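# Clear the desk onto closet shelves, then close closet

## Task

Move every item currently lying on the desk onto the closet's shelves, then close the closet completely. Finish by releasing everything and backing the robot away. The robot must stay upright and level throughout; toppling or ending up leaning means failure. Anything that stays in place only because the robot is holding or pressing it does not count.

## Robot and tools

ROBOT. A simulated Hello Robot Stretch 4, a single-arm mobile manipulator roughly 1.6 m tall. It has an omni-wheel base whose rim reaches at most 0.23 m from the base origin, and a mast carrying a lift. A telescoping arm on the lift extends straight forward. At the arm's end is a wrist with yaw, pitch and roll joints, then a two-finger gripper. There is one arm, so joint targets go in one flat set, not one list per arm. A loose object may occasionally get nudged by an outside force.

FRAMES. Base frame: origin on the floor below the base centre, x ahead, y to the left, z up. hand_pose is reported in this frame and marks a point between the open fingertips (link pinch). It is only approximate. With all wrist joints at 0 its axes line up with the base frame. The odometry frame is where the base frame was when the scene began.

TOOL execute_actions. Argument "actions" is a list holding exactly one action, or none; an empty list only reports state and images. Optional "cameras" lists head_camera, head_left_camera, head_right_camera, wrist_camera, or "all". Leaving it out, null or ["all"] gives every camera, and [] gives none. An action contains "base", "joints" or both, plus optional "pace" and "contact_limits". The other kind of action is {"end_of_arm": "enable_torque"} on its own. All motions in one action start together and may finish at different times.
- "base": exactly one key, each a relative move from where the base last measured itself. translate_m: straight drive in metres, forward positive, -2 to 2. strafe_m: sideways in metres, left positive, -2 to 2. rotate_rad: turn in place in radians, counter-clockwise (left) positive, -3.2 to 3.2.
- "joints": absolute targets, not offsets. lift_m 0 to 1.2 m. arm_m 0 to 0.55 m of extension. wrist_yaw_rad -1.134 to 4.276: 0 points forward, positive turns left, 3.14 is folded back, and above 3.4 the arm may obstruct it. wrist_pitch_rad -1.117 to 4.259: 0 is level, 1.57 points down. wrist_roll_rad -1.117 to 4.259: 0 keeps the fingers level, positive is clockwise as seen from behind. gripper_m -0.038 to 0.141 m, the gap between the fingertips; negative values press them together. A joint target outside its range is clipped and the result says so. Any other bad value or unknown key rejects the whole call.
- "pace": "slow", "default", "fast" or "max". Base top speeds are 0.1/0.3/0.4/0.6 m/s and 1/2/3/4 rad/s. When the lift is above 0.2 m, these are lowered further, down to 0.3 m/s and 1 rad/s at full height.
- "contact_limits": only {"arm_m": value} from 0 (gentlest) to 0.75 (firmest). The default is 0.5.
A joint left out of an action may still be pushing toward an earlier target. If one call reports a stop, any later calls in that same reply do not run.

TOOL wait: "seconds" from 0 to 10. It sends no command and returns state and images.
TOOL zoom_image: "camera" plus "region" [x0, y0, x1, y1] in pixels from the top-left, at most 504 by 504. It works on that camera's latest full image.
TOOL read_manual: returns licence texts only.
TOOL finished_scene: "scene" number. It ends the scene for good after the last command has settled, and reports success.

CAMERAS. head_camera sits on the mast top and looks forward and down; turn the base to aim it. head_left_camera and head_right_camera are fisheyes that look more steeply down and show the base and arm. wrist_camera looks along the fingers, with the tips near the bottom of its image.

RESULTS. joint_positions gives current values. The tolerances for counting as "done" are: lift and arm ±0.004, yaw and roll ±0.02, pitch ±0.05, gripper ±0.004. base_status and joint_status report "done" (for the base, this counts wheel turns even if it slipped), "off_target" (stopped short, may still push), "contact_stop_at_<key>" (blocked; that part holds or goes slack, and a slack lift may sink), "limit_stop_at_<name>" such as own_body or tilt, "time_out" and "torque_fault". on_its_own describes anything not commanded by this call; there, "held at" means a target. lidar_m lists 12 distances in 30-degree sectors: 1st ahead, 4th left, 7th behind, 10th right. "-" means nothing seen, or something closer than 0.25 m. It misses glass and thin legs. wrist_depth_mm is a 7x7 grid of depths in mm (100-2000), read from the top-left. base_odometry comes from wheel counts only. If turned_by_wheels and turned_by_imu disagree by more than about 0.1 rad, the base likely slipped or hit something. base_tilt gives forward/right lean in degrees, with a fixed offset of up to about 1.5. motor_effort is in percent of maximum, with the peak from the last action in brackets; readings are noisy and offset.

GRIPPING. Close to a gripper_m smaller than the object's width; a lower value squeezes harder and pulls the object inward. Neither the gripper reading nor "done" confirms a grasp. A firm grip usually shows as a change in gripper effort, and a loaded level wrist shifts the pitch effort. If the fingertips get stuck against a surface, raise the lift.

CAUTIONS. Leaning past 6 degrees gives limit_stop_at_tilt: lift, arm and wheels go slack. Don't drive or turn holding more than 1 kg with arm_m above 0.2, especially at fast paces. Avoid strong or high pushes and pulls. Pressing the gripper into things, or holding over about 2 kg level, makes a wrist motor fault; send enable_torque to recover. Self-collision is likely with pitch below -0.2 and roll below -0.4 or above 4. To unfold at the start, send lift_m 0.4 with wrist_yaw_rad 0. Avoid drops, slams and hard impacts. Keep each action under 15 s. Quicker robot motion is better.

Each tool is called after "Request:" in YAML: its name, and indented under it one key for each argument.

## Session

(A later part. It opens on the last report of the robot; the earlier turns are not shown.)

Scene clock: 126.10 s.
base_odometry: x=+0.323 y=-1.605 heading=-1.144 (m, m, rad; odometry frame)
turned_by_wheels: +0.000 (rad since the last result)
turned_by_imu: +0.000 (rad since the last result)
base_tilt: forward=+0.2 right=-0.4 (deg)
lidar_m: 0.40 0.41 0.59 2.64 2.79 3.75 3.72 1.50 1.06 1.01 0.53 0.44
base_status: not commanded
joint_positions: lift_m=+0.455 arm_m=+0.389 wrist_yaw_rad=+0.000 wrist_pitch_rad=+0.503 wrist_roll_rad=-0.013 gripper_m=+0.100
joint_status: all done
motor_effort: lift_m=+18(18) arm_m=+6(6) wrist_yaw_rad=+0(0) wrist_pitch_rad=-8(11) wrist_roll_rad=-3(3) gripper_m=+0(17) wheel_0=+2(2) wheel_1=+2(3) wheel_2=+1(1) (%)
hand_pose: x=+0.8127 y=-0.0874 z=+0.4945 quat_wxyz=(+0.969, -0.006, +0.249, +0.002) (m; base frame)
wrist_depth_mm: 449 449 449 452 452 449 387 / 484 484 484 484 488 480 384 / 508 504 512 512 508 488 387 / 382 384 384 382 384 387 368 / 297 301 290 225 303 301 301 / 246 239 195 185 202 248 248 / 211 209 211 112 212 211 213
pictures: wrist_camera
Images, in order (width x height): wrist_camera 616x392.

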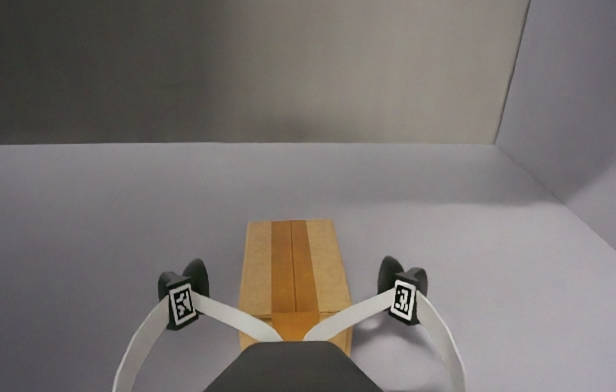

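Request:
execute_actions:
  actions:
    - {"base":{"translate_m":-0.2},"joints":{"arm_m":0.0,"lift_m":0.46},"pace":"fast"}
  cameras: []

Request:
execute_actions:
  actions:
    - {"base":{"rotate_rad":-2.845},"pace":"fast"}
  cameras: []

Request:
execute_actions:
  actions:
    - {"base":{"translate_m":1.97},"joints":{"lift_m":1.0,"gripper_m":0.14},"pace":"fast"}
  cameras: []

Request:
execute_actions:
  actions:
    - {"base":{"rotate_rad":-0.286},"joints":{"arm_m":0.2},"pace":"fast"}
  cameras: ["head_camera","wrist_camera"]

Scene clock: 129.30 s.
base_odometry: x=+0.240 y=-1.423 heading=-1.144 (m, m, rad; odometry frame)
turned_by_wheels: +0.000 (rad since the last result)
turned_by_imu: +0.001 (rad since the last result)
base_tilt: forward=+0.1 right=-0.4 (deg)
lidar_m: 0.59 0.64 0.91 2.64 2.79 3.54 3.04 1.50 1.08 1.01 1.09 0.62
base_status: done
joint_positions: lift_m=+0.460 arm_m=+0.001 wrist_yaw_rad=+0.000 wrist_pitch_rad=+0.502 wrist_roll_rad=-0.013 gripper_m=+0.100
joint_status: all done
motor_effort: lift_m=+22(22) arm_m=-6(5) wrist_yaw_rad=+1(1) wrist_pitch_rad=-8(9) wrist_roll_rad=-3(3) gripper_m=-1(1) wheel_0=-3(12) wheel_1=-3(9) wheel_2=+0(15) (%)
hand_pose: x=+0.4248 y=-0.0875 z=+0.4992 quat_wxyz=(+0.969, -0.006, +0.248, +0.001) (m; base frame)
wrist_depth_mm: 329 654 976 976 960 320 307 / 353 368 866 778 798 336 334 / 384 397 1138 1160 904 364 366 / 421 427 1205 1205 1025 394 399 / 462 462 1025 1025 574 430 445 / 517 500 213 854 202 484 504 / 574 559 691 112 640 539 715
pictures: none
No camera images: the call's "cameras" was empty. Leave "cameras" out to get every camera's image.

Scene clock: 131.53 s.
base_odometry: x=+0.240 y=-1.423 heading=+2.294 (m, m, rad; odometry frame)
turned_by_wheels: -2.844 (rad since the last result)
turned_by_imu: -2.846 (rad since the last result)
base_tilt: forward=+0.2 right=-0.4 (deg)
lidar_m: 1.86 1.17 1.01 1.05 0.64 0.63 0.60 0.75 1.36 2.66 3.24 2.59
base_status: done
joint_positions: lift_m=+0.460 arm_m=+0.001 wrist_yaw_rad=+0.000 wrist_pitch_rad=+0.502 wrist_roll_rad=-0.013 gripper_m=+0.100
joint_status: not commanded
motor_effort: lift_m=+21(22) arm_m=-6(6) wrist_yaw_rad=+1(1) wrist_pitch_rad=-5(6) wrist_roll_rad=-3(3) gripper_m=-1(1) wheel_0=+3(11) wheel_1=+1(14) wheel_2=+3(10) (%)
hand_pose: x=+0.4249 y=-0.0874 z=+0.4994 quat_wxyz=(+0.969, -0.006, +0.248, +0.002) (m; base frame)
wrist_depth_mm: 1042 1308 1863 - - - - / 1060 1366 1921 - - - - / 1118 1366 1808 1756 1808 1808 1808 / 1118 1308 1281 1308 1281 1308 1308 / 1008 1042 1042 1025 1042 1025 1008 / 842 820 213 854 202 854 842 / 715 723 741 112 715 715 723
pictures: none
No camera images: the call's "cameras" was empty. Leave "cameras" out to get every camera's image.

Scene clock: 137.73 s.
base_odometry: x=-1.065 y=+0.053 heading=+2.295 (m, m, rad; odometry frame)
turned_by_wheels: +0.001 (rad since the last result)
turned_by_imu: -0.011 (rad since the last result)
base_tilt: forward=+0.1 right=-0.4 (deg)
lidar_m: 0.72 0.45 0.39 0.39 0.49 1.04 2.46 3.08 3.27 1.42 0.82 0.71
base_status: done
joint_positions: lift_m=+1.000 arm_m=+0.001 wrist_yaw_rad=+0.000 wrist_pitch_rad=+0.502 wrist_roll_rad=-0.013 gripper_m=+0.140
joint_status: all done
motor_effort: lift_m=+23(24) arm_m=-6(6) wrist_yaw_rad=+1(1) wrist_pitch_rad=-6(7) wrist_roll_rad=-3(3) gripper_m=+0(0) wheel_0=+2(9) wheel_1=+3(10) wheel_2=+2(14) (%)
hand_pose: x=+0.4248 y=-0.0874 z=+1.0393 quat_wxyz=(+0.969, -0.006, +0.248, +0.002) (m; base frame)
wrist_depth_mm: 439 559 809 1182 1138 1060 1008 / 445 574 842 1281 1160 1078 1042 / 455 603 891 1430 676 676 683 / 466 621 904 1499 554 525 496 / 449 609 960 1661 1537 1397 1308 / 462 210 904 1499 1098 1464 1430 / 492 668 946 112 1336 1281 1336
pictures: none
No camera images: the call's "cameras" was empty. Leave "cameras" out to get every camera's image.

Scene clock: 139.17 s.
base_odometry: x=-1.065 y=+0.053 heading=+2.010 (m, m, rad; odometry frame)
turned_by_wheels: -0.285 (rad since the last result)
turned_by_imu: -0.285 (rad since the last result)
base_tilt: forward=+0.1 right=-0.4 (deg)
lidar_m: 0.73 0.47 0.42 0.35 0.43 0.66 1.91 2.58 3.39 3.29 0.99 0.77
base_status: done
joint_positions: lift_m=+1.000 arm_m=+0.199 wrist_yaw_rad=+0.000 wrist_pitch_rad=+0.502 wrist_roll_rad=-0.013 gripper_m=+0.140
joint_status: all done
motor_effort: lift_m=+23(23) arm_m=+6(6) wrist_yaw_rad=+1(2) wrist_pitch_rad=-7(7) wrist_roll_rad=-3(3) gripper_m=+0(0) wheel_0=+5(9) wheel_1=+4(8) wheel_2=+3(8) (%)
hand_pose: x=+0.6228 y=-0.0874 z=+1.0393 quat_wxyz=(+0.969, -0.006, +0.248, +0.002) (m; base frame)
wrist_depth_mm: 691 991 1008 1008 991 991 991 / 691 1008 1060 1060 1042 1025 1025 / 683 1008 788 668 668 668 691 / 683 1025 488 492 492 492 492 / 683 878 402 402 407 402 404 / 699 211 1430 1499 1430 1464 1499 / 699 991 1366 112 1308 1281 1308
pictures: head_camera, wrist_camera
Images, in order (width x height): head_camera 420x560, wrist_camera 616x392.

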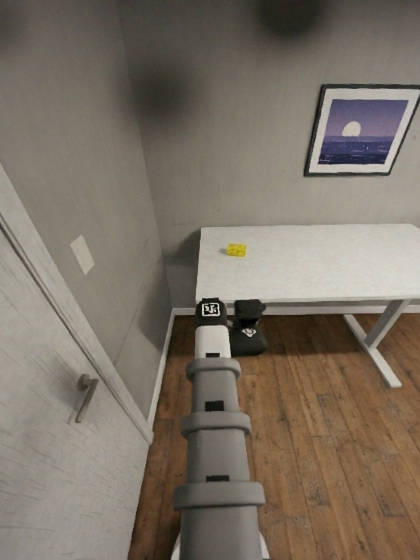

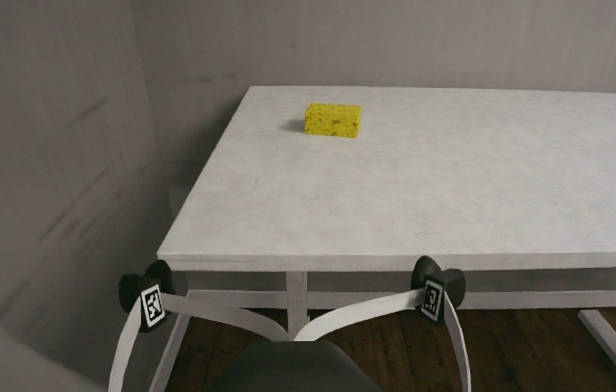

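Request:
zoom_image:
  camera: "wrist_camera"
  region: [260, 80, 410, 160]

Request:
zoom_image:
  camera: "head_camera"
  region: [170, 210, 420, 400]

Region (260, 80, 410, 160) of wrist_camera's 616x392 image, scaled by 3.360; it fills the top 269 rows of this view, and the rest is white.

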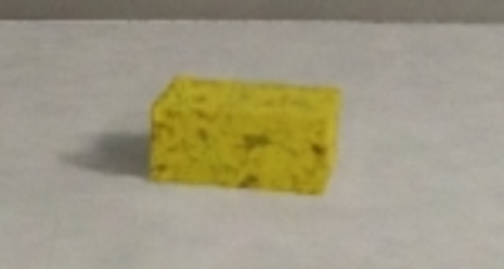

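Region (170, 210, 420, 400) of head_camera's 420x560 image, scaled by 2.016, with more detail than that image has; it fills the top 383 rows of this view, and the rest is white.

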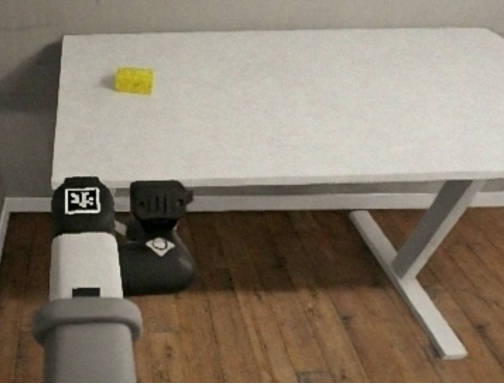

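Request:
execute_actions:
  actions:
    - {"base":{"strafe_m":-0.41},"joints":{"wrist_yaw_rad":1.4,"lift_m":1.035},"pace":"fast"}
  cameras: []

Request:
execute_actions:
  actions:
    - {"base":{"translate_m":0.45},"joints":{"arm_m":0.40},"pace":"fast"}
  cameras: ["head_camera","wrist_camera"]

Scene clock: 144.80 s.
base_odometry: x=-0.694 y=+0.227 heading=+2.010 (m, m, rad; odometry frame)
turned_by_wheels: +0.000 (rad since the last result)
turned_by_imu: -0.001 (rad since the last result)
base_tilt: forward=+0.2 right=-0.5 (deg)
lidar_m: 0.71 0.79 0.83 0.79 0.85 1.27 2.48 2.60 2.92 2.85 1.02 0.72
base_status: done
joint_positions: lift_m=+1.035 arm_m=+0.199 wrist_yaw_rad=+1.400 wrist_pitch_rad=+0.502 wrist_roll_rad=-0.013 gripper_m=+0.140
joint_status: all done
motor_effort: lift_m=+22(24) arm_m=+6(6) wrist_yaw_rad=+1(10) wrist_pitch_rad=-5(5) wrist_roll_rad=-3(2) gripper_m=+1(0) wheel_0=+1(18) wheel_1=-3(12) wheel_2=+0(3) (%)
hand_pose: x=+0.4991 y=+0.2344 z=+1.0743 quat_wxyz=(+0.740, -0.165, +0.186, +0.625) (m; base frame)
wrist_depth_mm: 621 647 661 707 723 759 788 / 661 683 715 750 798 831 854 / 723 741 759 820 854 891 931 / 768 798 820 878 931 946 569 / 831 866 917 976 1025 466 439 / 917 211 976 1042 1078 1205 359 / 1025 1042 1098 111 1255 1308 820
pictures: none
No camera images: the call's "cameras" was empty. Leave "cameras" out to get every camera's image.

Scene clock: 147.57 s.
base_odometry: x=-0.885 y=+0.635 heading=+2.010 (m, m, rad; odometry frame)
turned_by_wheels: +0.001 (rad since the last result)
turned_by_imu: -0.002 (rad since the last result)
base_tilt: forward=+0.1 right=-0.5 (deg)
lidar_m: 0.25 0.30 0.43 0.75 0.81 1.25 2.97 3.09 2.99 1.08 0.39 0.30
base_status: done
joint_positions: lift_m=+1.035 arm_m=+0.399 wrist_yaw_rad=+1.400 wrist_pitch_rad=+0.502 wrist_roll_rad=-0.013 gripper_m=+0.140
joint_status: all done
motor_effort: lift_m=+22(22) arm_m=+6(5) wrist_yaw_rad=+2(1) wrist_pitch_rad=-5(9) wrist_roll_rad=-3(4) gripper_m=+1(2) wheel_0=+3(8) wheel_1=+3(7) wheel_2=+0(16) (%)
hand_pose: x=+0.6990 y=+0.2344 z=+1.0743 quat_wxyz=(+0.740, -0.165, +0.186, +0.625) (m; base frame)
wrist_depth_mm: 609 640 661 676 715 647 488 / 654 683 699 732 759 668 504 / 715 732 768 798 820 676 504 / 759 798 831 854 891 654 508 / 615 439 442 439 442 439 459 / 359 211 340 307 340 349 357 / 307 306 307 111 307 306 309
pictures: head_camera, wrist_camera
Images, in order (width x height): head_camera 420x560, wrist_camera 616x392.

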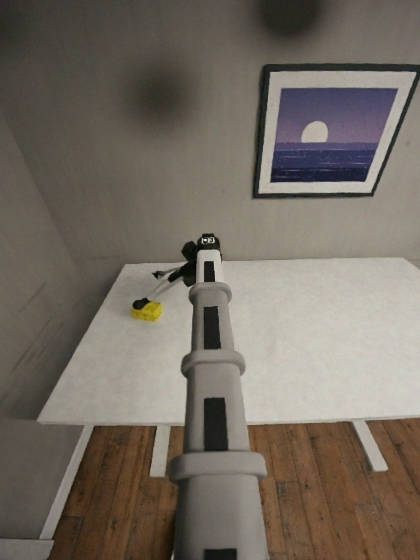

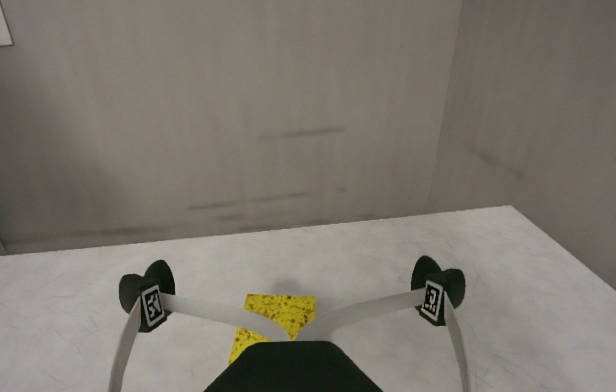

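Request:
execute_actions:
  actions:
    - {"base":{"strafe_m":-0.035},"joints":{"arm_m":0.393,"gripper_m":0.11}}
  cameras: []

Request:
execute_actions:
  actions:
    - {"joints":{"lift_m":0.945}}
  cameras: ["head_camera","wrist_camera"]

Scene clock: 149.17 s.
base_odometry: x=-0.853 y=+0.649 heading=+2.010 (m, m, rad; odometry frame)
turned_by_wheels: +0.000 (rad since the last result)
turned_by_imu: +0.000 (rad since the last result)
base_tilt: forward=+0.2 right=-0.4 (deg)
lidar_m: 0.26 0.30 0.43 0.78 0.86 1.30 2.96 3.08 2.95 2.84 0.37 0.29
base_status: done
joint_positions: lift_m=+1.035 arm_m=+0.394 wrist_yaw_rad=+1.400 wrist_pitch_rad=+0.502 wrist_roll_rad=-0.013 gripper_m=+0.110
joint_status: all done
motor_effort: lift_m=+22(22) arm_m=-6(7) wrist_yaw_rad=+0(1) wrist_pitch_rad=-7(7) wrist_roll_rad=-3(3) gripper_m=-1(1) wheel_0=+3(12) wheel_1=-3(10) wheel_2=+0(4) (%)
hand_pose: x=+0.6941 y=+0.2344 z=+1.0743 quat_wxyz=(+0.740, -0.165, +0.186, +0.625) (m; base frame)
wrist_depth_mm: 640 661 683 707 732 647 492 / 683 707 723 759 809 668 508 / 741 759 798 831 866 683 512 / 798 831 854 891 891 591 512 / 436 439 442 445 445 442 459 / 359 347 306 319 216 362 359 / 307 307 306 112 309 306 309
pictures: none
No camera images: the call's "cameras" was empty. Leave "cameras" out to get every camera's image.

Scene clock: 150.53 s.
base_odometry: x=-0.853 y=+0.649 heading=+2.010 (m, m, rad; odometry frame)
turned_by_wheels: +0.000 (rad since the last result)
turned_by_imu: +0.000 (rad since the last result)
base_tilt: forward=+0.1 right=-0.4 (deg)
lidar_m: 0.26 0.30 0.41 0.79 0.87 1.26 2.95 3.08 2.98 2.84 0.39 0.29
base_status: not commanded
joint_positions: lift_m=+0.945 arm_m=+0.394 wrist_yaw_rad=+1.400 wrist_pitch_rad=+0.502 wrist_roll_rad=-0.013 gripper_m=+0.110
joint_status: all done
motor_effort: lift_m=+18(20) arm_m=-6(6) wrist_yaw_rad=+1(1) wrist_pitch_rad=-5(6) wrist_roll_rad=-3(3) gripper_m=-1(1) wheel_0=+3(3) wheel_1=-3(3) wheel_2=+0(0) (%)
hand_pose: x=+0.6941 y=+0.2344 z=+0.9847 quat_wxyz=(+0.740, -0.165, +0.186, +0.625) (m; base frame)
wrist_depth_mm: 647 668 683 715 732 647 496 / 691 715 741 768 798 661 508 / 741 759 778 831 842 603 500 / 382 379 382 364 382 382 384 / 298 300 240 251 300 300 298 / 243 236 229 236 216 246 245 / 209 208 216 112 209 208 209
pictures: head_camera, wrist_camera
Images, in order (width x height): head_camera 420x560, wrist_camera 616x392.

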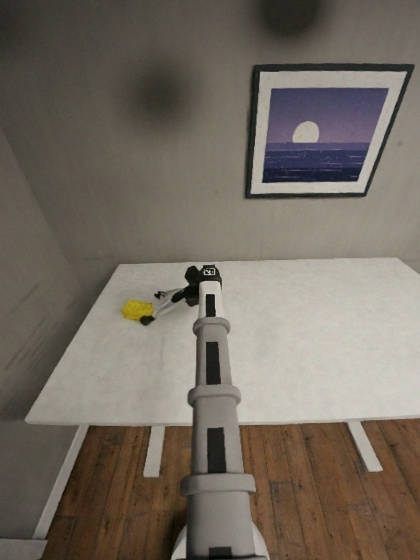

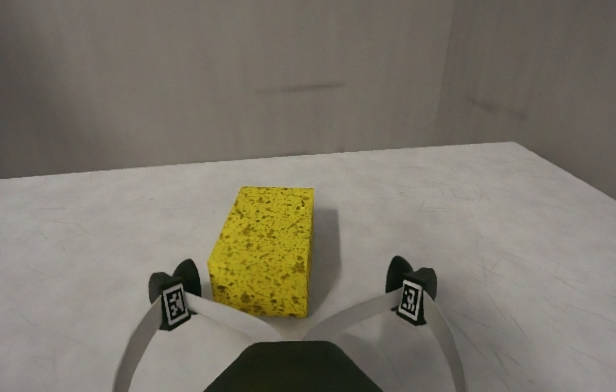

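Request:
execute_actions:
  actions:
    - {"joints":{"arm_m":0.374}}
  cameras: []

Request:
execute_actions:
  actions:
    - {"base":{"strafe_m":0.04}}
  cameras: ["wrist_camera"]

Scene clock: 151.67 s.
base_odometry: x=-0.853 y=+0.649 heading=+2.010 (m, m, rad; odometry frame)
turned_by_wheels: +0.000 (rad since the last result)
turned_by_imu: +0.000 (rad since the last result)
base_tilt: forward=+0.2 right=-0.5 (deg)
lidar_m: 0.26 0.30 0.43 0.78 0.88 1.30 2.98 3.08 2.94 2.86 0.39 0.28
base_status: not commanded
joint_positions: lift_m=+0.945 arm_m=+0.375 wrist_yaw_rad=+1.400 wrist_pitch_rad=+0.502 wrist_roll_rad=-0.013 gripper_m=+0.110
joint_status: all done
motor_effort: lift_m=+18(18) arm_m=-6(5) wrist_yaw_rad=+1(1) wrist_pitch_rad=-7(6) wrist_roll_rad=-3(3) gripper_m=+0(0) wheel_0=+3(3) wheel_1=-3(3) wheel_2=+0(0) (%)
hand_pose: x=+0.6751 y=+0.2344 z=+0.9847 quat_wxyz=(+0.740, -0.165, +0.186, +0.625) (m; base frame)
wrist_depth_mm: 647 668 699 707 750 691 517 / 676 715 741 778 809 691 517 / 732 768 788 820 842 627 508 / 382 382 384 291 382 387 382 / 298 298 289 230 301 301 298 / 244 236 230 236 216 246 245 / 210 207 216 112 209 208 209
pictures: none
No camera images: the call's "cameras" was empty. Leave "cameras" out to get every camera's image.

Scene clock: 152.70 s.
base_odometry: x=-0.889 y=+0.632 heading=+2.010 (m, m, rad; odometry frame)
turned_by_wheels: +0.000 (rad since the last result)
turned_by_imu: +0.000 (rad since the last result)
base_tilt: forward=+0.1 right=-0.5 (deg)
lidar_m: 0.27 0.30 0.40 0.75 0.84 1.26 2.98 3.07 2.97 1.06 0.38 0.28
base_status: done
joint_positions: lift_m=+0.945 arm_m=+0.375 wrist_yaw_rad=+1.400 wrist_pitch_rad=+0.502 wrist_roll_rad=-0.013 gripper_m=+0.110
joint_status: not commanded
motor_effort: lift_m=+18(18) arm_m=-6(6) wrist_yaw_rad=+1(0) wrist_pitch_rad=-7(8) wrist_roll_rad=-3(3) gripper_m=+0(1) wheel_0=-3(13) wheel_1=+2(9) wheel_2=+0(2) (%)
hand_pose: x=+0.6751 y=+0.2344 z=+0.9847 quat_wxyz=(+0.740, -0.165, +0.186, +0.625) (m; base frame)
wrist_depth_mm: 603 634 647 683 699 683 517 / 654 661 707 732 759 707 521 / 707 723 759 798 809 676 508 / 384 382 379 382 379 382 384 / 297 298 301 229 298 300 300 / 244 236 196 195 215 247 246 / 209 208 216 112 209 208 210
pictures: wrist_camera
Images, in order (width x height): wrist_camera 616x392.

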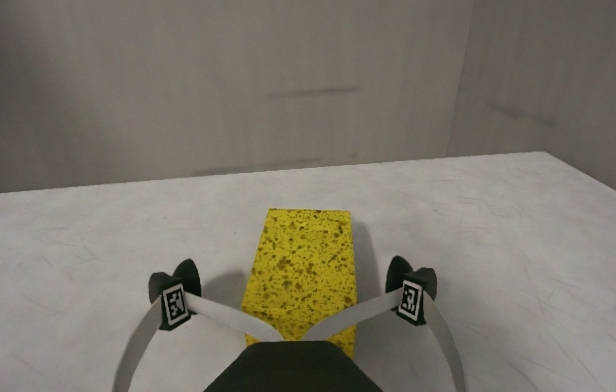

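Good. Close.

Request:
execute_actions:
  actions:
    - {"joints":{"gripper_m":0.025}}
  cameras: ["wrist_camera"]

Request:
execute_actions:
  actions:
    - {"joints":{"lift_m":1.0}}
  cameras: ["wrist_camera"]

Scene clock: 157.73 s.
base_odometry: x=-0.889 y=+0.632 heading=+2.010 (m, m, rad; odometry frame)
turned_by_wheels: +0.000 (rad since the last result)
turned_by_imu: +0.000 (rad since the last result)
base_tilt: forward=+0.2 right=-0.4 (deg)
lidar_m: 0.26 0.30 0.43 0.75 0.82 1.24 2.96 3.05 2.97 1.09 0.40 0.29
base_status: not commanded
joint_positions: lift_m=+0.945 arm_m=+0.375 wrist_yaw_rad=+1.400 wrist_pitch_rad=+0.502 wrist_roll_rad=-0.013 gripper_m=+0.025
joint_status: all done
motor_effort: lift_m=+18(18) arm_m=-6(6) wrist_yaw_rad=+1(1) wrist_pitch_rad=-7(6) wrist_roll_rad=-3(3) gripper_m=-18(18) wheel_0=-3(3) wheel_1=+2(2) wheel_2=+0(0) (%)
hand_pose: x=+0.6751 y=+0.2344 z=+0.9847 quat_wxyz=(+0.740, -0.165, +0.186, +0.625) (m; base frame)
wrist_depth_mm: 609 634 654 676 707 676 521 / 647 676 707 732 759 699 517 / 699 715 768 778 809 676 508 / 384 382 382 382 377 382 382 / 298 298 289 222 300 298 298 / 244 245 186 183 187 246 244 / 209 204 209 112 210 205 209
pictures: wrist_camera
Images, in order (width x height): wrist_camera 616x392.

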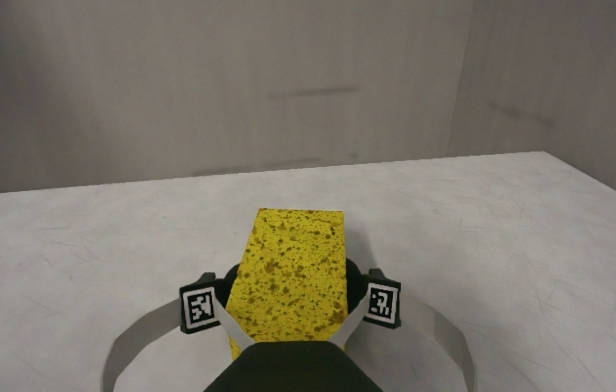

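Scene clock: 158.87 s.
base_odometry: x=-0.889 y=+0.632 heading=+2.010 (m, m, rad; odometry frame)
turned_by_wheels: +0.000 (rad since the last result)
turned_by_imu: +0.000 (rad since the last result)
base_tilt: forward=+0.1 right=-0.4 (deg)
lidar_m: 0.25 0.31 0.40 0.72 0.81 1.24 2.94 3.08 3.01 1.08 0.39 0.29
base_status: not commanded
joint_positions: lift_m=+1.000 arm_m=+0.375 wrist_yaw_rad=+1.400 wrist_pitch_rad=+0.502 wrist_roll_rad=-0.013 gripper_m=+0.025
joint_status: all done
motor_effort: lift_m=+23(23) arm_m=-6(6) wrist_yaw_rad=+1(1) wrist_pitch_rad=-5(6) wrist_roll_rad=-2(2) gripper_m=-18(16) wheel_0=-3(3) wheel_1=+2(2) wheel_2=+0(0) (%)
hand_pose: x=+0.6751 y=+0.2344 z=+1.0392 quat_wxyz=(+0.740, -0.165, +0.186, +0.625) (m; base frame)
wrist_depth_mm: 609 634 661 676 699 676 521 / 654 683 707 732 759 691 521 / 691 732 768 788 820 715 535 / 750 778 809 831 854 492 492 / 384 387 370 222 384 382 382 / 312 315 185 183 188 315 315 / 267 263 268 112 270 264 273
pictures: wrist_camera
Images, in order (width x height): wrist_camera 616x392.

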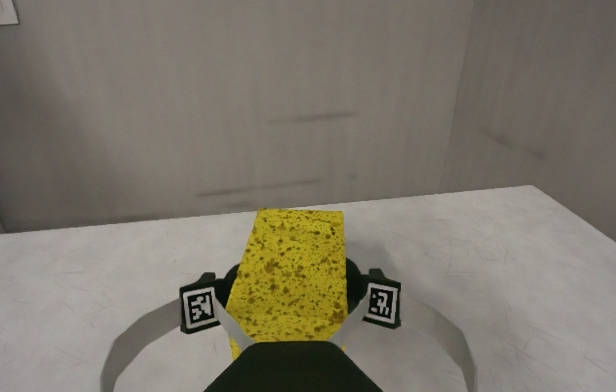

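Request:
execute_actions:
  actions:
    - {"base":{"translate_m":-2.0},"joints":{"arm_m":0.0,"wrist_yaw_rad":0},"pace":"fast"}
  cameras: []

Request:
execute_actions:
  actions:
    - {"base":{"rotate_rad":3.13},"joints":{"lift_m":0.89},"pace":"fast"}
  cameras: ["head_camera","wrist_camera"]

Scene clock: 166.90 s.
base_odometry: x=-0.040 y=-1.178 heading=+2.009 (m, m, rad; odometry frame)
turned_by_wheels: -0.001 (rad since the last result)
turned_by_imu: +0.011 (rad since the last result)
base_tilt: forward=+0.1 right=-0.5 (deg)
lidar_m: 2.25 1.23 0.88 0.83 0.93 0.91 0.90 0.96 1.50 2.81 2.98 2.34
base_status: done
joint_positions: lift_m=+1.000 arm_m=+0.001 wrist_yaw_rad=+0.000 wrist_pitch_rad=+0.502 wrist_roll_rad=-0.013 gripper_m=+0.025
joint_status: all done
motor_effort: lift_m=+23(23) arm_m=-6(7) wrist_yaw_rad=+1(7) wrist_pitch_rad=-8(8) wrist_roll_rad=-3(2) gripper_m=-17(19) wheel_0=-4(9) wheel_1=-4(9) wheel_2=+0(11) (%)
hand_pose: x=+0.4248 y=-0.0875 z=+1.0391 quat_wxyz=(+0.969, -0.006, +0.249, +0.002) (m; base frame)
wrist_depth_mm: 1308 1863 - - - - - / 1281 1921 - - - - - / 1255 1921 - - - - - / 1255 1863 - - - - - / 1281 1756 1756 221 1863 1863 1863 / 1308 1499 185 183 188 1576 1576 / 1255 1281 1308 112 1281 1281 1308
pictures: none
No camera images: the call's "cameras" was empty. Leave "cameras" out to get every camera's image.

Scene clock: 170.13 s.
base_odometry: x=-0.040 y=-1.178 heading=-1.145 (m, m, rad; odometry frame)
turned_by_wheels: +3.129 (rad since the last result)
turned_by_imu: +3.131 (rad since the last result)
base_tilt: forward=+0.1 right=-0.5 (deg)
lidar_m: 0.89 0.96 1.36 2.83 2.96 2.77 2.65 1.24 0.89 0.86 0.92 0.93
base_status: done
joint_positions: lift_m=+0.890 arm_m=+0.001 wrist_yaw_rad=+0.000 wrist_pitch_rad=+0.502 wrist_roll_rad=-0.013 gripper_m=+0.025
joint_status: all done
motor_effort: lift_m=+18(22) arm_m=-6(6) wrist_yaw_rad=+1(1) wrist_pitch_rad=-7(9) wrist_roll_rad=-3(3) gripper_m=-16(17) wheel_0=-4(11) wheel_1=-4(7) wheel_2=-3(17) (%)
hand_pose: x=+0.4248 y=-0.0874 z=+0.9295 quat_wxyz=(+0.969, -0.006, +0.249, +0.002) (m; base frame)
wrist_depth_mm: 634 1229 1281 621 621 1281 1118 / 668 699 1229 668 668 1366 1138 / 723 750 1499 732 723 1430 1160 / 788 809 1308 778 809 1537 1138 / 866 878 1661 222 1537 1576 1160 / 976 946 185 183 188 1366 1138 / 1098 1078 1118 111 1182 1138 1098
pictures: head_camera, wrist_camera
Images, in order (width x height): head_camera 420x560, wrist_camera 616x392.

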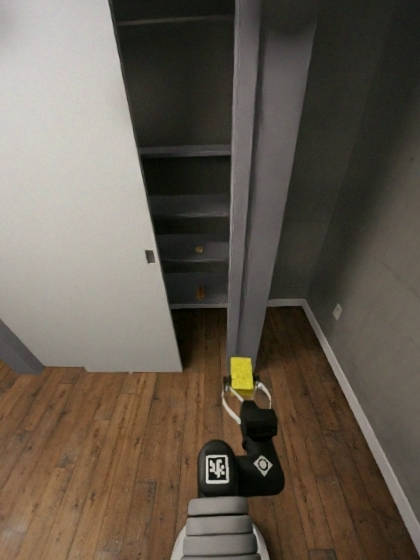

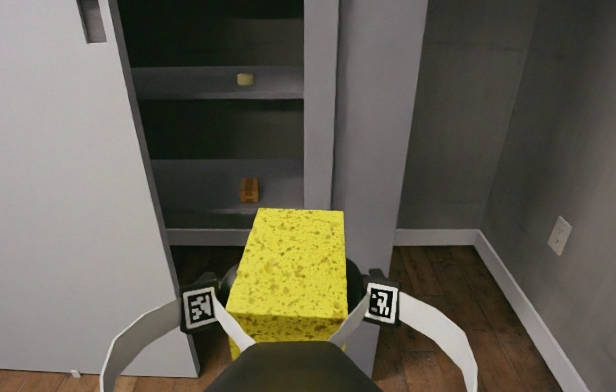

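Request:
execute_actions:
  actions: []

Scene clock: 171.27 s.
base_odometry: x=-0.040 y=-1.178 heading=-1.145 (m, m, rad; odometry frame)
turned_by_wheels: +0.000 (rad since the last result)
turned_by_imu: +0.000 (rad since the last result)
base_tilt: forward=+0.1 right=-0.4 (deg)
lidar_m: 0.86 0.97 1.36 2.82 2.99 2.77 2.63 1.24 0.92 0.84 0.90 0.91
base_status: done
joint_positions: lift_m=+0.890 arm_m=+0.001 wrist_yaw_rad=+0.000 wrist_pitch_rad=+0.502 wrist_roll_rad=-0.013 gripper_m=+0.025
joint_status: all done
motor_effort: lift_m=+18(22) arm_m=-6(6) wrist_yaw_rad=+1(1) wrist_pitch_rad=-7(9) wrist_roll_rad=-3(3) gripper_m=-18(17) wheel_0=-4(11) wheel_1=-4(7) wheel_2=-3(17) (%)
hand_pose: x=+0.4248 y=-0.0874 z=+0.9295 quat_wxyz=(+0.969, -0.006, +0.249, +0.002) (m; base frame)
wrist_depth_mm: 627 1255 1281 621 615 1281 1138 / 668 707 1229 668 668 1397 1138 / 723 750 1499 723 732 1464 1138 / 788 809 1308 788 798 1537 1138 / 866 878 1661 221 1537 1576 1138 / 976 946 184 183 187 1366 1138 / 1118 1060 1118 112 1182 1182 1098
pictures: head_camera, head_left_camera, head_right_camera, wrist_camera
Images, in order (width x height): head_camera 420x560, head_left_camera 420x672, head_right_camera 420x672, wrist_camera 616x392.

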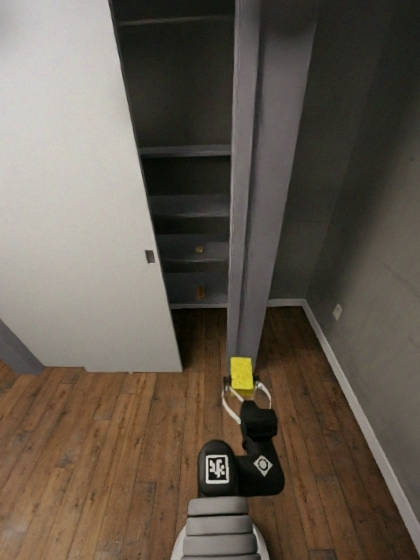

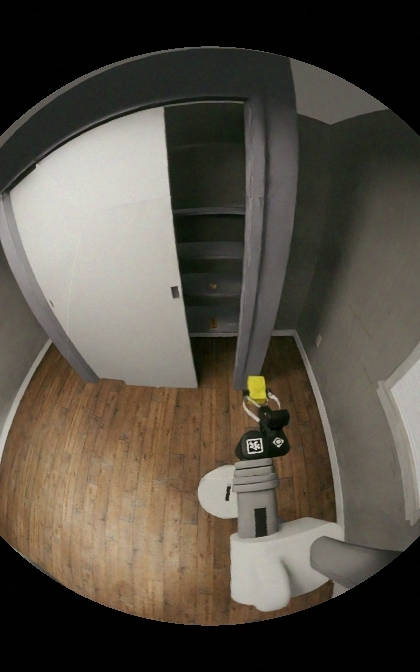

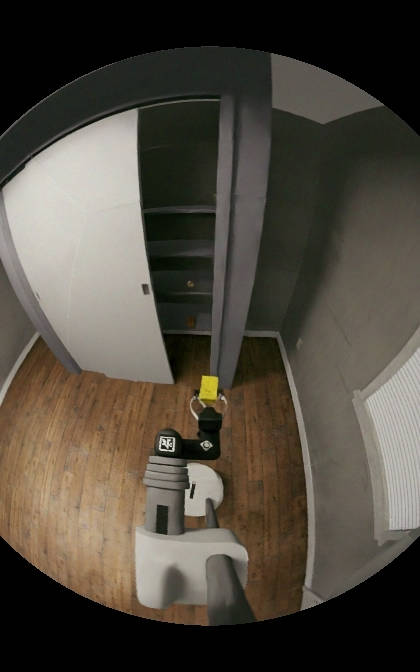

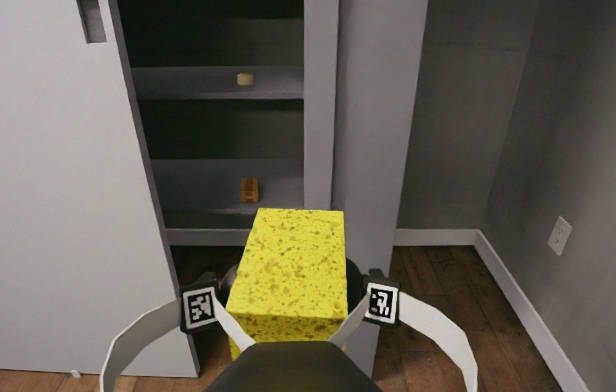

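Request:
execute_actions:
  actions:
    - {"base":{"strafe_m":0.075},"joints":{"lift_m":0.885}}
  cameras: []

Request:
execute_actions:
  actions:
    - {"base":{"translate_m":0.48},"pace":"fast"}
  cameras: ["head_camera","wrist_camera"]

Scene clock: 175.20 s.
base_odometry: x=+0.028 y=-1.147 heading=-1.145 (m, m, rad; odometry frame)
turned_by_wheels: +0.000 (rad since the last result)
turned_by_imu: +0.000 (rad since the last result)
base_tilt: forward=+0.1 right=-0.4 (deg)
lidar_m: 0.90 0.94 1.45 2.74 2.90 3.15 3.10 1.38 0.97 0.88 0.97 0.89
base_status: done
joint_positions: lift_m=+0.885 arm_m=+0.001 wrist_yaw_rad=+0.000 wrist_pitch_rad=+0.502 wrist_roll_rad=-0.013 gripper_m=+0.025
joint_status: all done
motor_effort: lift_m=+18(18) arm_m=-6(6) wrist_yaw_rad=+0(0) wrist_pitch_rad=-9(9) wrist_roll_rad=-3(3) gripper_m=-18(17) wheel_0=-2(14) wheel_1=+2(10) wheel_2=+0(0) (%)
hand_pose: x=+0.4248 y=-0.0874 z=+0.9245 quat_wxyz=(+0.969, -0.006, +0.249, +0.002) (m; base frame)
wrist_depth_mm: 627 640 1255 1281 621 1255 1255 / 668 676 1182 1078 654 1366 1255 / 732 732 1499 1464 723 1464 1255 / 798 798 1255 1182 788 1618 1229 / 878 878 904 221 854 1576 1255 / 976 960 185 183 187 1366 1229 / 1098 1060 1078 112 1118 1138 1160
pictures: none
No camera images: the call's "cameras" was empty. Leave "cameras" out to get every camera's image.

Scene clock: 177.90 s.
base_odometry: x=+0.227 y=-1.584 heading=-1.144 (m, m, rad; odometry frame)
turned_by_wheels: +0.001 (rad since the last result)
turned_by_imu: -0.002 (rad since the last result)
base_tilt: forward=+0.2 right=-0.5 (deg)
lidar_m: 0.74 0.48 0.69 2.74 2.84 3.69 3.63 1.33 0.97 0.94 1.03 0.43
base_status: done
joint_positions: lift_m=+0.885 arm_m=+0.001 wrist_yaw_rad=+0.000 wrist_pitch_rad=+0.502 wrist_roll_rad=-0.013 gripper_m=+0.025
joint_status: not commanded
motor_effort: lift_m=+18(18) arm_m=-6(6) wrist_yaw_rad=+0(1) wrist_pitch_rad=-9(6) wrist_roll_rad=-3(2) gripper_m=-17(16) wheel_0=+4(8) wheel_1=+3(9) wheel_2=+1(13) (%)
hand_pose: x=+0.4248 y=-0.0874 z=+0.9245 quat_wxyz=(+0.969, -0.006, +0.249, +0.002) (m; base frame)
wrist_depth_mm: 831 842 842 854 699 177 174 / 878 904 891 891 699 187 185 / 661 668 647 661 330 204 207 / 1098 1060 1078 1060 330 218 236 / 976 960 931 221 290 241 259 / 564 820 184 183 187 273 289 / 359 1160 1160 112 325 312 324
pictures: head_camera, wrist_camera
Images, in order (width x height): head_camera 420x560, wrist_camera 616x392.

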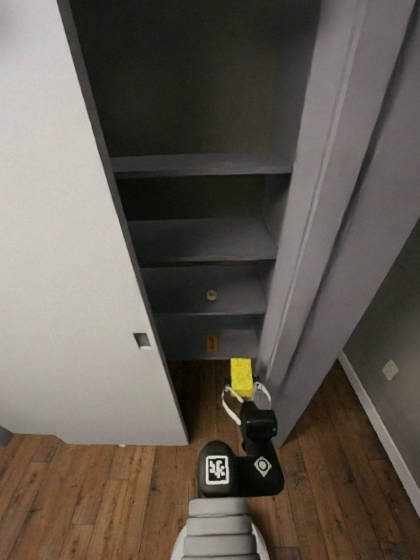

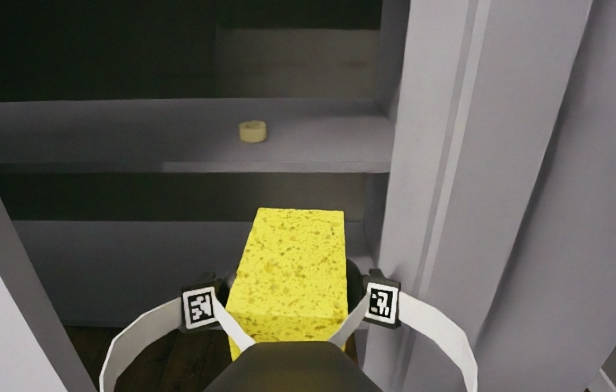

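Request:
execute_actions:
  actions:
    - {"joints":{"arm_m":0.48}}
  cameras: []

Request:
execute_actions:
  actions:
    - {"joints":{"wrist_yaw_rad":-0.13,"lift_m":0.86}}
  cameras: ["head_camera","wrist_camera"]

Scene clock: 181.80 s.
base_odometry: x=+0.227 y=-1.584 heading=-1.144 (m, m, rad; odometry frame)
turned_by_wheels: +0.000 (rad since the last result)
turned_by_imu: +0.000 (rad since the last result)
base_tilt: forward=+0.1 right=-0.4 (deg)
lidar_m: 0.73 0.47 0.67 2.74 2.87 3.71 3.64 1.34 0.99 0.95 1.05 0.43
base_status: not commanded
joint_positions: lift_m=+0.885 arm_m=+0.479 wrist_yaw_rad=+0.000 wrist_pitch_rad=+0.502 wrist_roll_rad=-0.013 gripper_m=+0.025
joint_status: all done
motor_effort: lift_m=+18(18) arm_m=+6(7) wrist_yaw_rad=+0(1) wrist_pitch_rad=-5(6) wrist_roll_rad=-3(2) gripper_m=-18(16) wheel_0=+4(4) wheel_1=+3(3) wheel_2=+1(1) (%)
hand_pose: x=+0.9028 y=-0.0874 z=+0.9246 quat_wxyz=(+0.969, -0.006, +0.248, +0.002) (m; base frame)
wrist_depth_mm: 415 418 418 418 418 373 271 / 452 452 452 452 449 375 273 / 488 484 488 492 492 377 267 / 477 480 488 480 484 379 268 / 373 377 366 220 382 351 267 / 307 310 184 183 187 312 271 / 265 247 236 112 266 262 259
pictures: none
No camera images: the call's "cameras" was empty. Leave "cameras" out to get every camera's image.

Scene clock: 182.67 s.
base_odometry: x=+0.227 y=-1.584 heading=-1.144 (m, m, rad; odometry frame)
turned_by_wheels: +0.000 (rad since the last result)
turned_by_imu: +0.000 (rad since the last result)
base_tilt: forward=+0.2 right=-0.4 (deg)
lidar_m: 0.74 0.49 0.67 2.74 2.88 3.69 3.64 1.33 0.99 0.95 1.03 0.45
base_status: not commanded
joint_positions: lift_m=+0.860 arm_m=+0.479 wrist_yaw_rad=-0.130 wrist_pitch_rad=+0.502 wrist_roll_rad=-0.013 gripper_m=+0.025
joint_status: all done
motor_effort: lift_m=+17(18) arm_m=+6(6) wrist_yaw_rad=+0(3) wrist_pitch_rad=-5(6) wrist_roll_rad=-3(2) gripper_m=-19(19) wheel_0=+4(4) wheel_1=+4(4) wheel_2=+0(0) (%)
hand_pose: x=+0.8894 y=-0.1194 z=+0.8996 quat_wxyz=(+0.967, +0.010, +0.248, -0.061) (m; base frame)
wrist_depth_mm: 397 407 418 430 433 277 216 / 424 436 455 469 466 283 220 / 452 469 488 508 484 291 224 / 430 430 436 430 410 296 226 / 336 340 327 221 340 300 229 / 277 248 184 183 188 270 230 / 237 222 237 112 238 234 229
pictures: head_camera, wrist_camera
Images, in order (width x height): head_camera 420x560, wrist_camera 616x392.

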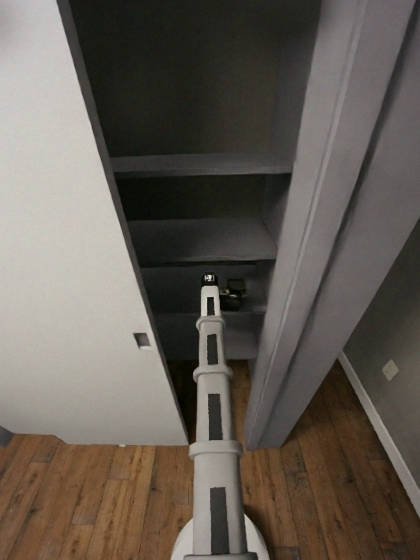

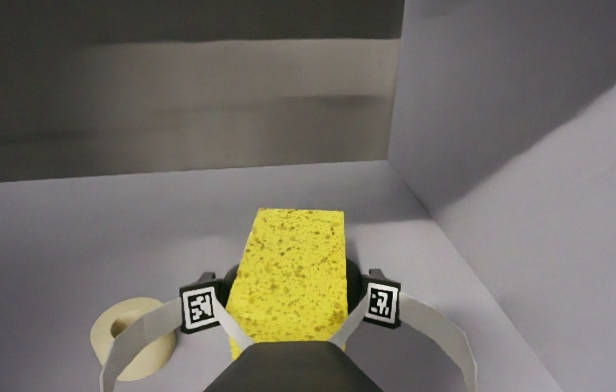

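Request:
execute_actions:
  actions:
    - {"joints":{"lift_m":0.839},"pace":"slow"}
  cameras: []

Request:
execute_actions:
  actions:
    - {"joints":{"gripper_m":0.085}}
  cameras: ["wrist_camera"]

Scene clock: 183.93 s.
base_odometry: x=+0.227 y=-1.584 heading=-1.144 (m, m, rad; odometry frame)
turned_by_wheels: +0.000 (rad since the last result)
turned_by_imu: +0.000 (rad since the last result)
base_tilt: forward=+0.2 right=-0.4 (deg)
lidar_m: 0.75 0.48 0.68 2.73 2.89 3.68 3.63 1.33 0.96 0.95 1.04 0.45
base_status: not commanded
joint_positions: lift_m=+0.839 arm_m=+0.479 wrist_yaw_rad=-0.130 wrist_pitch_rad=+0.502 wrist_roll_rad=-0.013 gripper_m=+0.025
joint_status: all done
motor_effort: lift_m=+17(17) arm_m=+6(6) wrist_yaw_rad=-1(0) wrist_pitch_rad=-5(7) wrist_roll_rad=-3(3) gripper_m=-19(16) wheel_0=+4(4) wheel_1=+4(3) wheel_2=+0(1) (%)
hand_pose: x=+0.8894 y=-0.1194 z=+0.8787 quat_wxyz=(+0.967, +0.010, +0.248, -0.061) (m; base frame)
wrist_depth_mm: 399 407 424 436 433 278 216 / 421 439 452 469 466 285 219 / 455 466 484 496 469 290 224 / 387 387 392 392 392 297 226 / 304 304 296 221 307 283 229 / 249 219 185 183 188 253 230 / 213 208 214 112 216 211 216
pictures: none
No camera images: the call's "cameras" was empty. Leave "cameras" out to get every camera's image.

Scene clock: 185.33 s.
base_odometry: x=+0.227 y=-1.584 heading=-1.144 (m, m, rad; odometry frame)
turned_by_wheels: +0.000 (rad since the last result)
turned_by_imu: +0.000 (rad since the last result)
base_tilt: forward=+0.1 right=-0.5 (deg)
lidar_m: 0.74 0.48 0.68 2.73 2.85 3.71 3.61 1.32 0.98 0.92 1.04 0.47
base_status: not commanded
joint_positions: lift_m=+0.839 arm_m=+0.479 wrist_yaw_rad=-0.130 wrist_pitch_rad=+0.502 wrist_roll_rad=-0.013 gripper_m=+0.085
joint_status: all done
motor_effort: lift_m=+18(18) arm_m=+6(6) wrist_yaw_rad=+0(1) wrist_pitch_rad=-8(7) wrist_roll_rad=-3(3) gripper_m=-1(18) wheel_0=+4(4) wheel_1=+3(3) wheel_2=+0(0) (%)
hand_pose: x=+0.8894 y=-0.1194 z=+0.8787 quat_wxyz=(+0.967, +0.010, +0.248, -0.061) (m; base frame)
wrist_depth_mm: 397 413 421 433 439 278 215 / 424 436 449 469 469 285 219 / 455 466 480 496 466 289 223 / 387 389 392 389 392 296 227 / 304 304 306 238 307 283 229 / 248 220 196 197 199 254 230 / 214 207 215 111 216 214 216
pictures: wrist_camera
Images, in order (width x height): wrist_camera 616x392.

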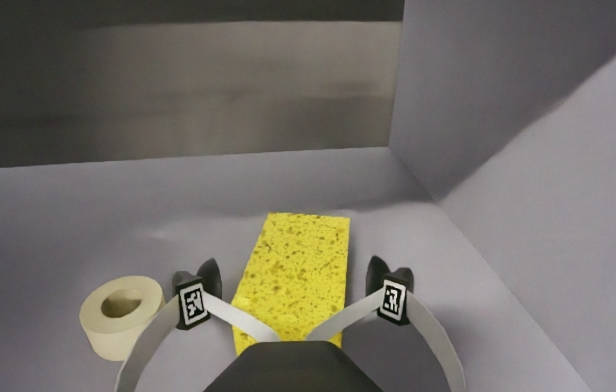

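Request:
execute_actions:
  actions:
    - {"joints":{"lift_m":0.885}}
  cameras: []

Request:
execute_actions:
  actions:
    - {"joints":{"arm_m":0.34,"wrist_yaw_rad":0}}
  cameras: []

Request:
execute_actions:
  actions:
    - {"joints":{"gripper_m":0.0}}
  cameras: []

Request:
execute_actions:
  actions:
    - {"joints":{"arm_m":0.0},"base":{"translate_m":-0.25},"pace":"fast"}
  cameras: []

Request:
execute_actions:
  actions:
    - {"joints":{"wrist_pitch_rad":0,"lift_m":0.883},"base":{"strafe_m":0.22}}
  cameras: ["head_camera","wrist_camera"]

Scene clock: 186.87 s.
base_odometry: x=+0.227 y=-1.584 heading=-1.144 (m, m, rad; odometry frame)
turned_by_wheels: +0.000 (rad since the last result)
turned_by_imu: +0.000 (rad since the last result)
base_tilt: forward=+0.1 right=-0.5 (deg)
lidar_m: 0.76 0.49 0.68 2.74 2.87 3.69 3.62 1.34 0.98 0.95 1.02 0.45
base_status: not commanded
joint_positions: lift_m=+0.885 arm_m=+0.479 wrist_yaw_rad=-0.130 wrist_pitch_rad=+0.502 wrist_roll_rad=-0.013 gripper_m=+0.085
joint_status: all done
motor_effort: lift_m=+23(25) arm_m=+6(6) wrist_yaw_rad=+0(1) wrist_pitch_rad=-6(5) wrist_roll_rad=-3(3) gripper_m=-2(1) wheel_0=+4(4) wheel_1=+4(4) wheel_2=+1(0) (%)
hand_pose: x=+0.8894 y=-0.1194 z=+0.9242 quat_wxyz=(+0.967, +0.010, +0.248, -0.061) (m; base frame)
wrist_depth_mm: 394 410 424 433 433 277 214 / 421 436 452 469 466 283 219 / 455 473 484 504 484 290 223 / 477 477 480 480 452 293 225 / 375 377 379 377 379 300 228 / 309 309 213 256 199 291 231 / 264 242 264 112 266 258 231
pictures: none
No camera images: the call's "cameras" was empty. Leave "cameras" out to get every camera's image.

Scene clock: 188.33 s.
base_odometry: x=+0.227 y=-1.584 heading=-1.144 (m, m, rad; odometry frame)
turned_by_wheels: +0.000 (rad since the last result)
turned_by_imu: +0.000 (rad since the last result)
base_tilt: forward=+0.2 right=-0.5 (deg)
lidar_m: 0.75 0.49 0.64 2.74 2.87 3.68 3.65 1.35 0.95 0.93 1.03 0.43
base_status: not commanded
joint_positions: lift_m=+0.885 arm_m=+0.341 wrist_yaw_rad=+0.000 wrist_pitch_rad=+0.502 wrist_roll_rad=-0.013 gripper_m=+0.085
joint_status: all done
motor_effort: lift_m=+23(23) arm_m=-6(8) wrist_yaw_rad=+1(3) wrist_pitch_rad=-7(6) wrist_roll_rad=-3(3) gripper_m=-2(1) wheel_0=+4(4) wheel_1=+4(4) wheel_2=+0(1) (%)
hand_pose: x=+0.7649 y=-0.0874 z=+0.9242 quat_wxyz=(+0.969, -0.006, +0.248, +0.002) (m; base frame)
wrist_depth_mm: 539 535 544 544 544 368 266 / 585 580 580 591 574 366 268 / 609 615 609 609 615 370 263 / 480 480 480 480 484 370 263 / 377 375 364 338 382 349 262 / 307 310 212 314 200 312 268 / 654 654 661 112 634 298 266
pictures: none
No camera images: the call's "cameras" was empty. Leave "cameras" out to get every camera's image.

Scene clock: 189.97 s.
base_odometry: x=+0.227 y=-1.584 heading=-1.144 (m, m, rad; odometry frame)
turned_by_wheels: +0.000 (rad since the last result)
turned_by_imu: +0.000 (rad since the last result)
base_tilt: forward=+0.2 right=-0.4 (deg)
lidar_m: 0.72 0.49 0.67 2.73 2.88 3.71 3.65 1.32 0.97 0.95 1.02 0.45
base_status: not commanded
joint_positions: lift_m=+0.885 arm_m=+0.341 wrist_yaw_rad=+0.000 wrist_pitch_rad=+0.502 wrist_roll_rad=-0.013 gripper_m=+0.000
joint_status: all done
motor_effort: lift_m=+23(23) arm_m=-6(6) wrist_yaw_rad=+0(1) wrist_pitch_rad=-6(7) wrist_roll_rad=-3(4) gripper_m=-6(4) wheel_0=+4(4) wheel_1=+3(4) wheel_2=+1(1) (%)
hand_pose: x=+0.7649 y=-0.0874 z=+0.9242 quat_wxyz=(+0.969, -0.006, +0.248, +0.002) (m; base frame)
wrist_depth_mm: 539 544 535 544 544 366 265 / 580 585 580 591 580 368 267 / 615 615 609 615 609 370 262 / 477 480 484 480 480 370 263 / 375 377 362 336 379 351 264 / 307 309 187 194 301 312 270 / 654 291 654 112 634 317 266
pictures: none
No camera images: the call's "cameras" was empty. Leave "cameras" out to get every camera's image.

Scene clock: 192.00 s.
base_odometry: x=+0.124 y=-1.356 heading=-1.145 (m, m, rad; odometry frame)
turned_by_wheels: -0.001 (rad since the last result)
turned_by_imu: +0.001 (rad since the last result)
base_tilt: forward=+0.1 right=-0.4 (deg)
lidar_m: 0.70 0.73 1.05 2.72 2.88 3.44 2.90 1.37 0.96 0.90 1.04 0.71
base_status: done
joint_positions: lift_m=+0.885 arm_m=+0.001 wrist_yaw_rad=+0.000 wrist_pitch_rad=+0.502 wrist_roll_rad=-0.013 gripper_m=+0.000
joint_status: all done
motor_effort: lift_m=+22(23) arm_m=-6(7) wrist_yaw_rad=+2(2) wrist_pitch_rad=-7(7) wrist_roll_rad=-3(3) gripper_m=-5(5) wheel_0=-4(9) wheel_1=-3(8) wheel_2=+1(10) (%)
hand_pose: x=+0.4248 y=-0.0875 z=+0.9242 quat_wxyz=(+0.969, -0.006, +0.248, +0.001) (m; base frame)
wrist_depth_mm: 427 1078 1060 1060 410 413 1042 / 452 946 1078 1060 433 439 1118 / 492 788 1281 1255 477 477 1205 / 544 554 1229 1255 517 535 1255 / 591 603 1078 1008 559 1464 1281 / 654 661 188 195 615 1308 1255 / 732 707 1182 112 683 1160 1160
pictures: none
No camera images: the call's "cameras" was empty. Leave "cameras" out to get every camera's image.

Scene clock: 194.03 s.
base_odometry: x=+0.324 y=-1.266 heading=-1.145 (m, m, rad; odometry frame)
turned_by_wheels: +0.000 (rad since the last result)
turned_by_imu: +0.000 (rad since the last result)
base_tilt: forward=+0.1 right=-0.4 (deg)
lidar_m: 0.70 0.73 1.14 2.51 2.65 3.44 2.90 1.68 1.24 1.15 1.28 0.77
base_status: done
joint_positions: lift_m=+0.883 arm_m=+0.001 wrist_yaw_rad=+0.000 wrist_pitch_rad=+0.003 wrist_roll_rad=-0.013 gripper_m=+0.000
joint_status: all done
motor_effort: lift_m=+18(22) arm_m=-6(6) wrist_yaw_rad=+1(2) wrist_pitch_rad=-9(13) wrist_roll_rad=-3(4) gripper_m=-5(4) wheel_0=-1(13) wheel_1=+2(11) wheel_2=+0(4) (%)
hand_pose: x=+0.4604 y=-0.0874 z=+1.0606 quat_wxyz=(+1.000, -0.007, +0.001, +0.000) (m; base frame)
wrist_depth_mm: 484 488 484 1205 1182 580 455 / 484 488 488 1078 1078 580 462 / 484 488 492 1205 1205 778 462 / 492 492 492 1205 1205 788 466 / 496 492 496 1205 1229 778 469 / 496 492 187 195 866 585 466 / 496 496 496 112 1205 569 466
pictures: head_camera, wrist_camera
Images, in order (width x height): head_camera 420x560, wrist_camera 616x392.

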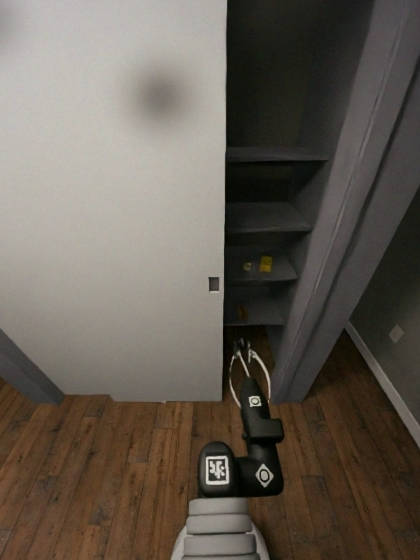

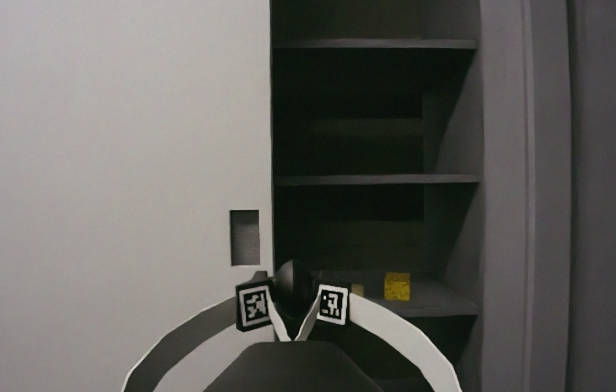

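Request:
execute_actions:
  actions:
    - {"joints":{"arm_m":0.2,"lift_m":0.879},"base":{"strafe_m":0.076}}
  cameras: ["wrist_camera"]

Scene clock: 196.67 s.
base_odometry: x=+0.393 y=-1.234 heading=-1.145 (m, m, rad; odometry frame)
turned_by_wheels: +0.000 (rad since the last result)
turned_by_imu: +0.000 (rad since the last result)
base_tilt: forward=+0.2 right=-0.5 (deg)
lidar_m: 0.69 0.72 1.12 2.44 2.56 3.42 2.90 1.76 1.29 1.20 1.32 0.81
base_status: done
joint_positions: lift_m=+0.879 arm_m=+0.199 wrist_yaw_rad=+0.000 wrist_pitch_rad=+0.002 wrist_roll_rad=-0.013 gripper_m=+0.000
joint_status: all done
motor_effort: lift_m=+18(17) arm_m=+6(7) wrist_yaw_rad=+1(2) wrist_pitch_rad=-8(8) wrist_roll_rad=-3(4) gripper_m=-4(6) wheel_0=-1(10) wheel_1=+1(12) wheel_2=+0(1) (%)
hand_pose: x=+0.6584 y=-0.0874 z=+1.0568 quat_wxyz=(+1.000, -0.007, +0.001, +0.000) (m; base frame)
wrist_depth_mm: 291 296 293 293 707 732 640 / 294 294 294 296 991 904 634 / 294 296 297 297 1008 931 647 / 296 296 296 298 1008 866 615 / 298 298 297 298 1025 960 654 / 298 300 188 195 732 723 654 / 298 300 300 112 634 809 627
pictures: wrist_camera
Images, in order (width x height): wrist_camera 616x392.

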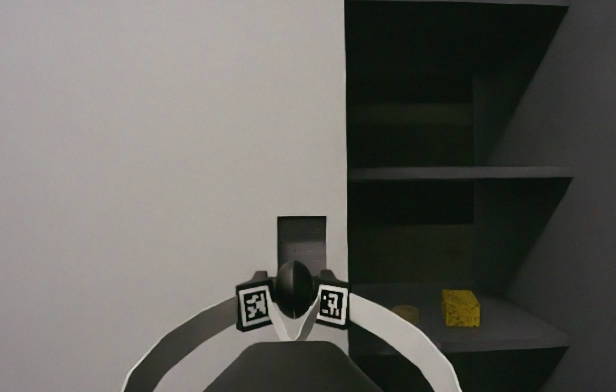

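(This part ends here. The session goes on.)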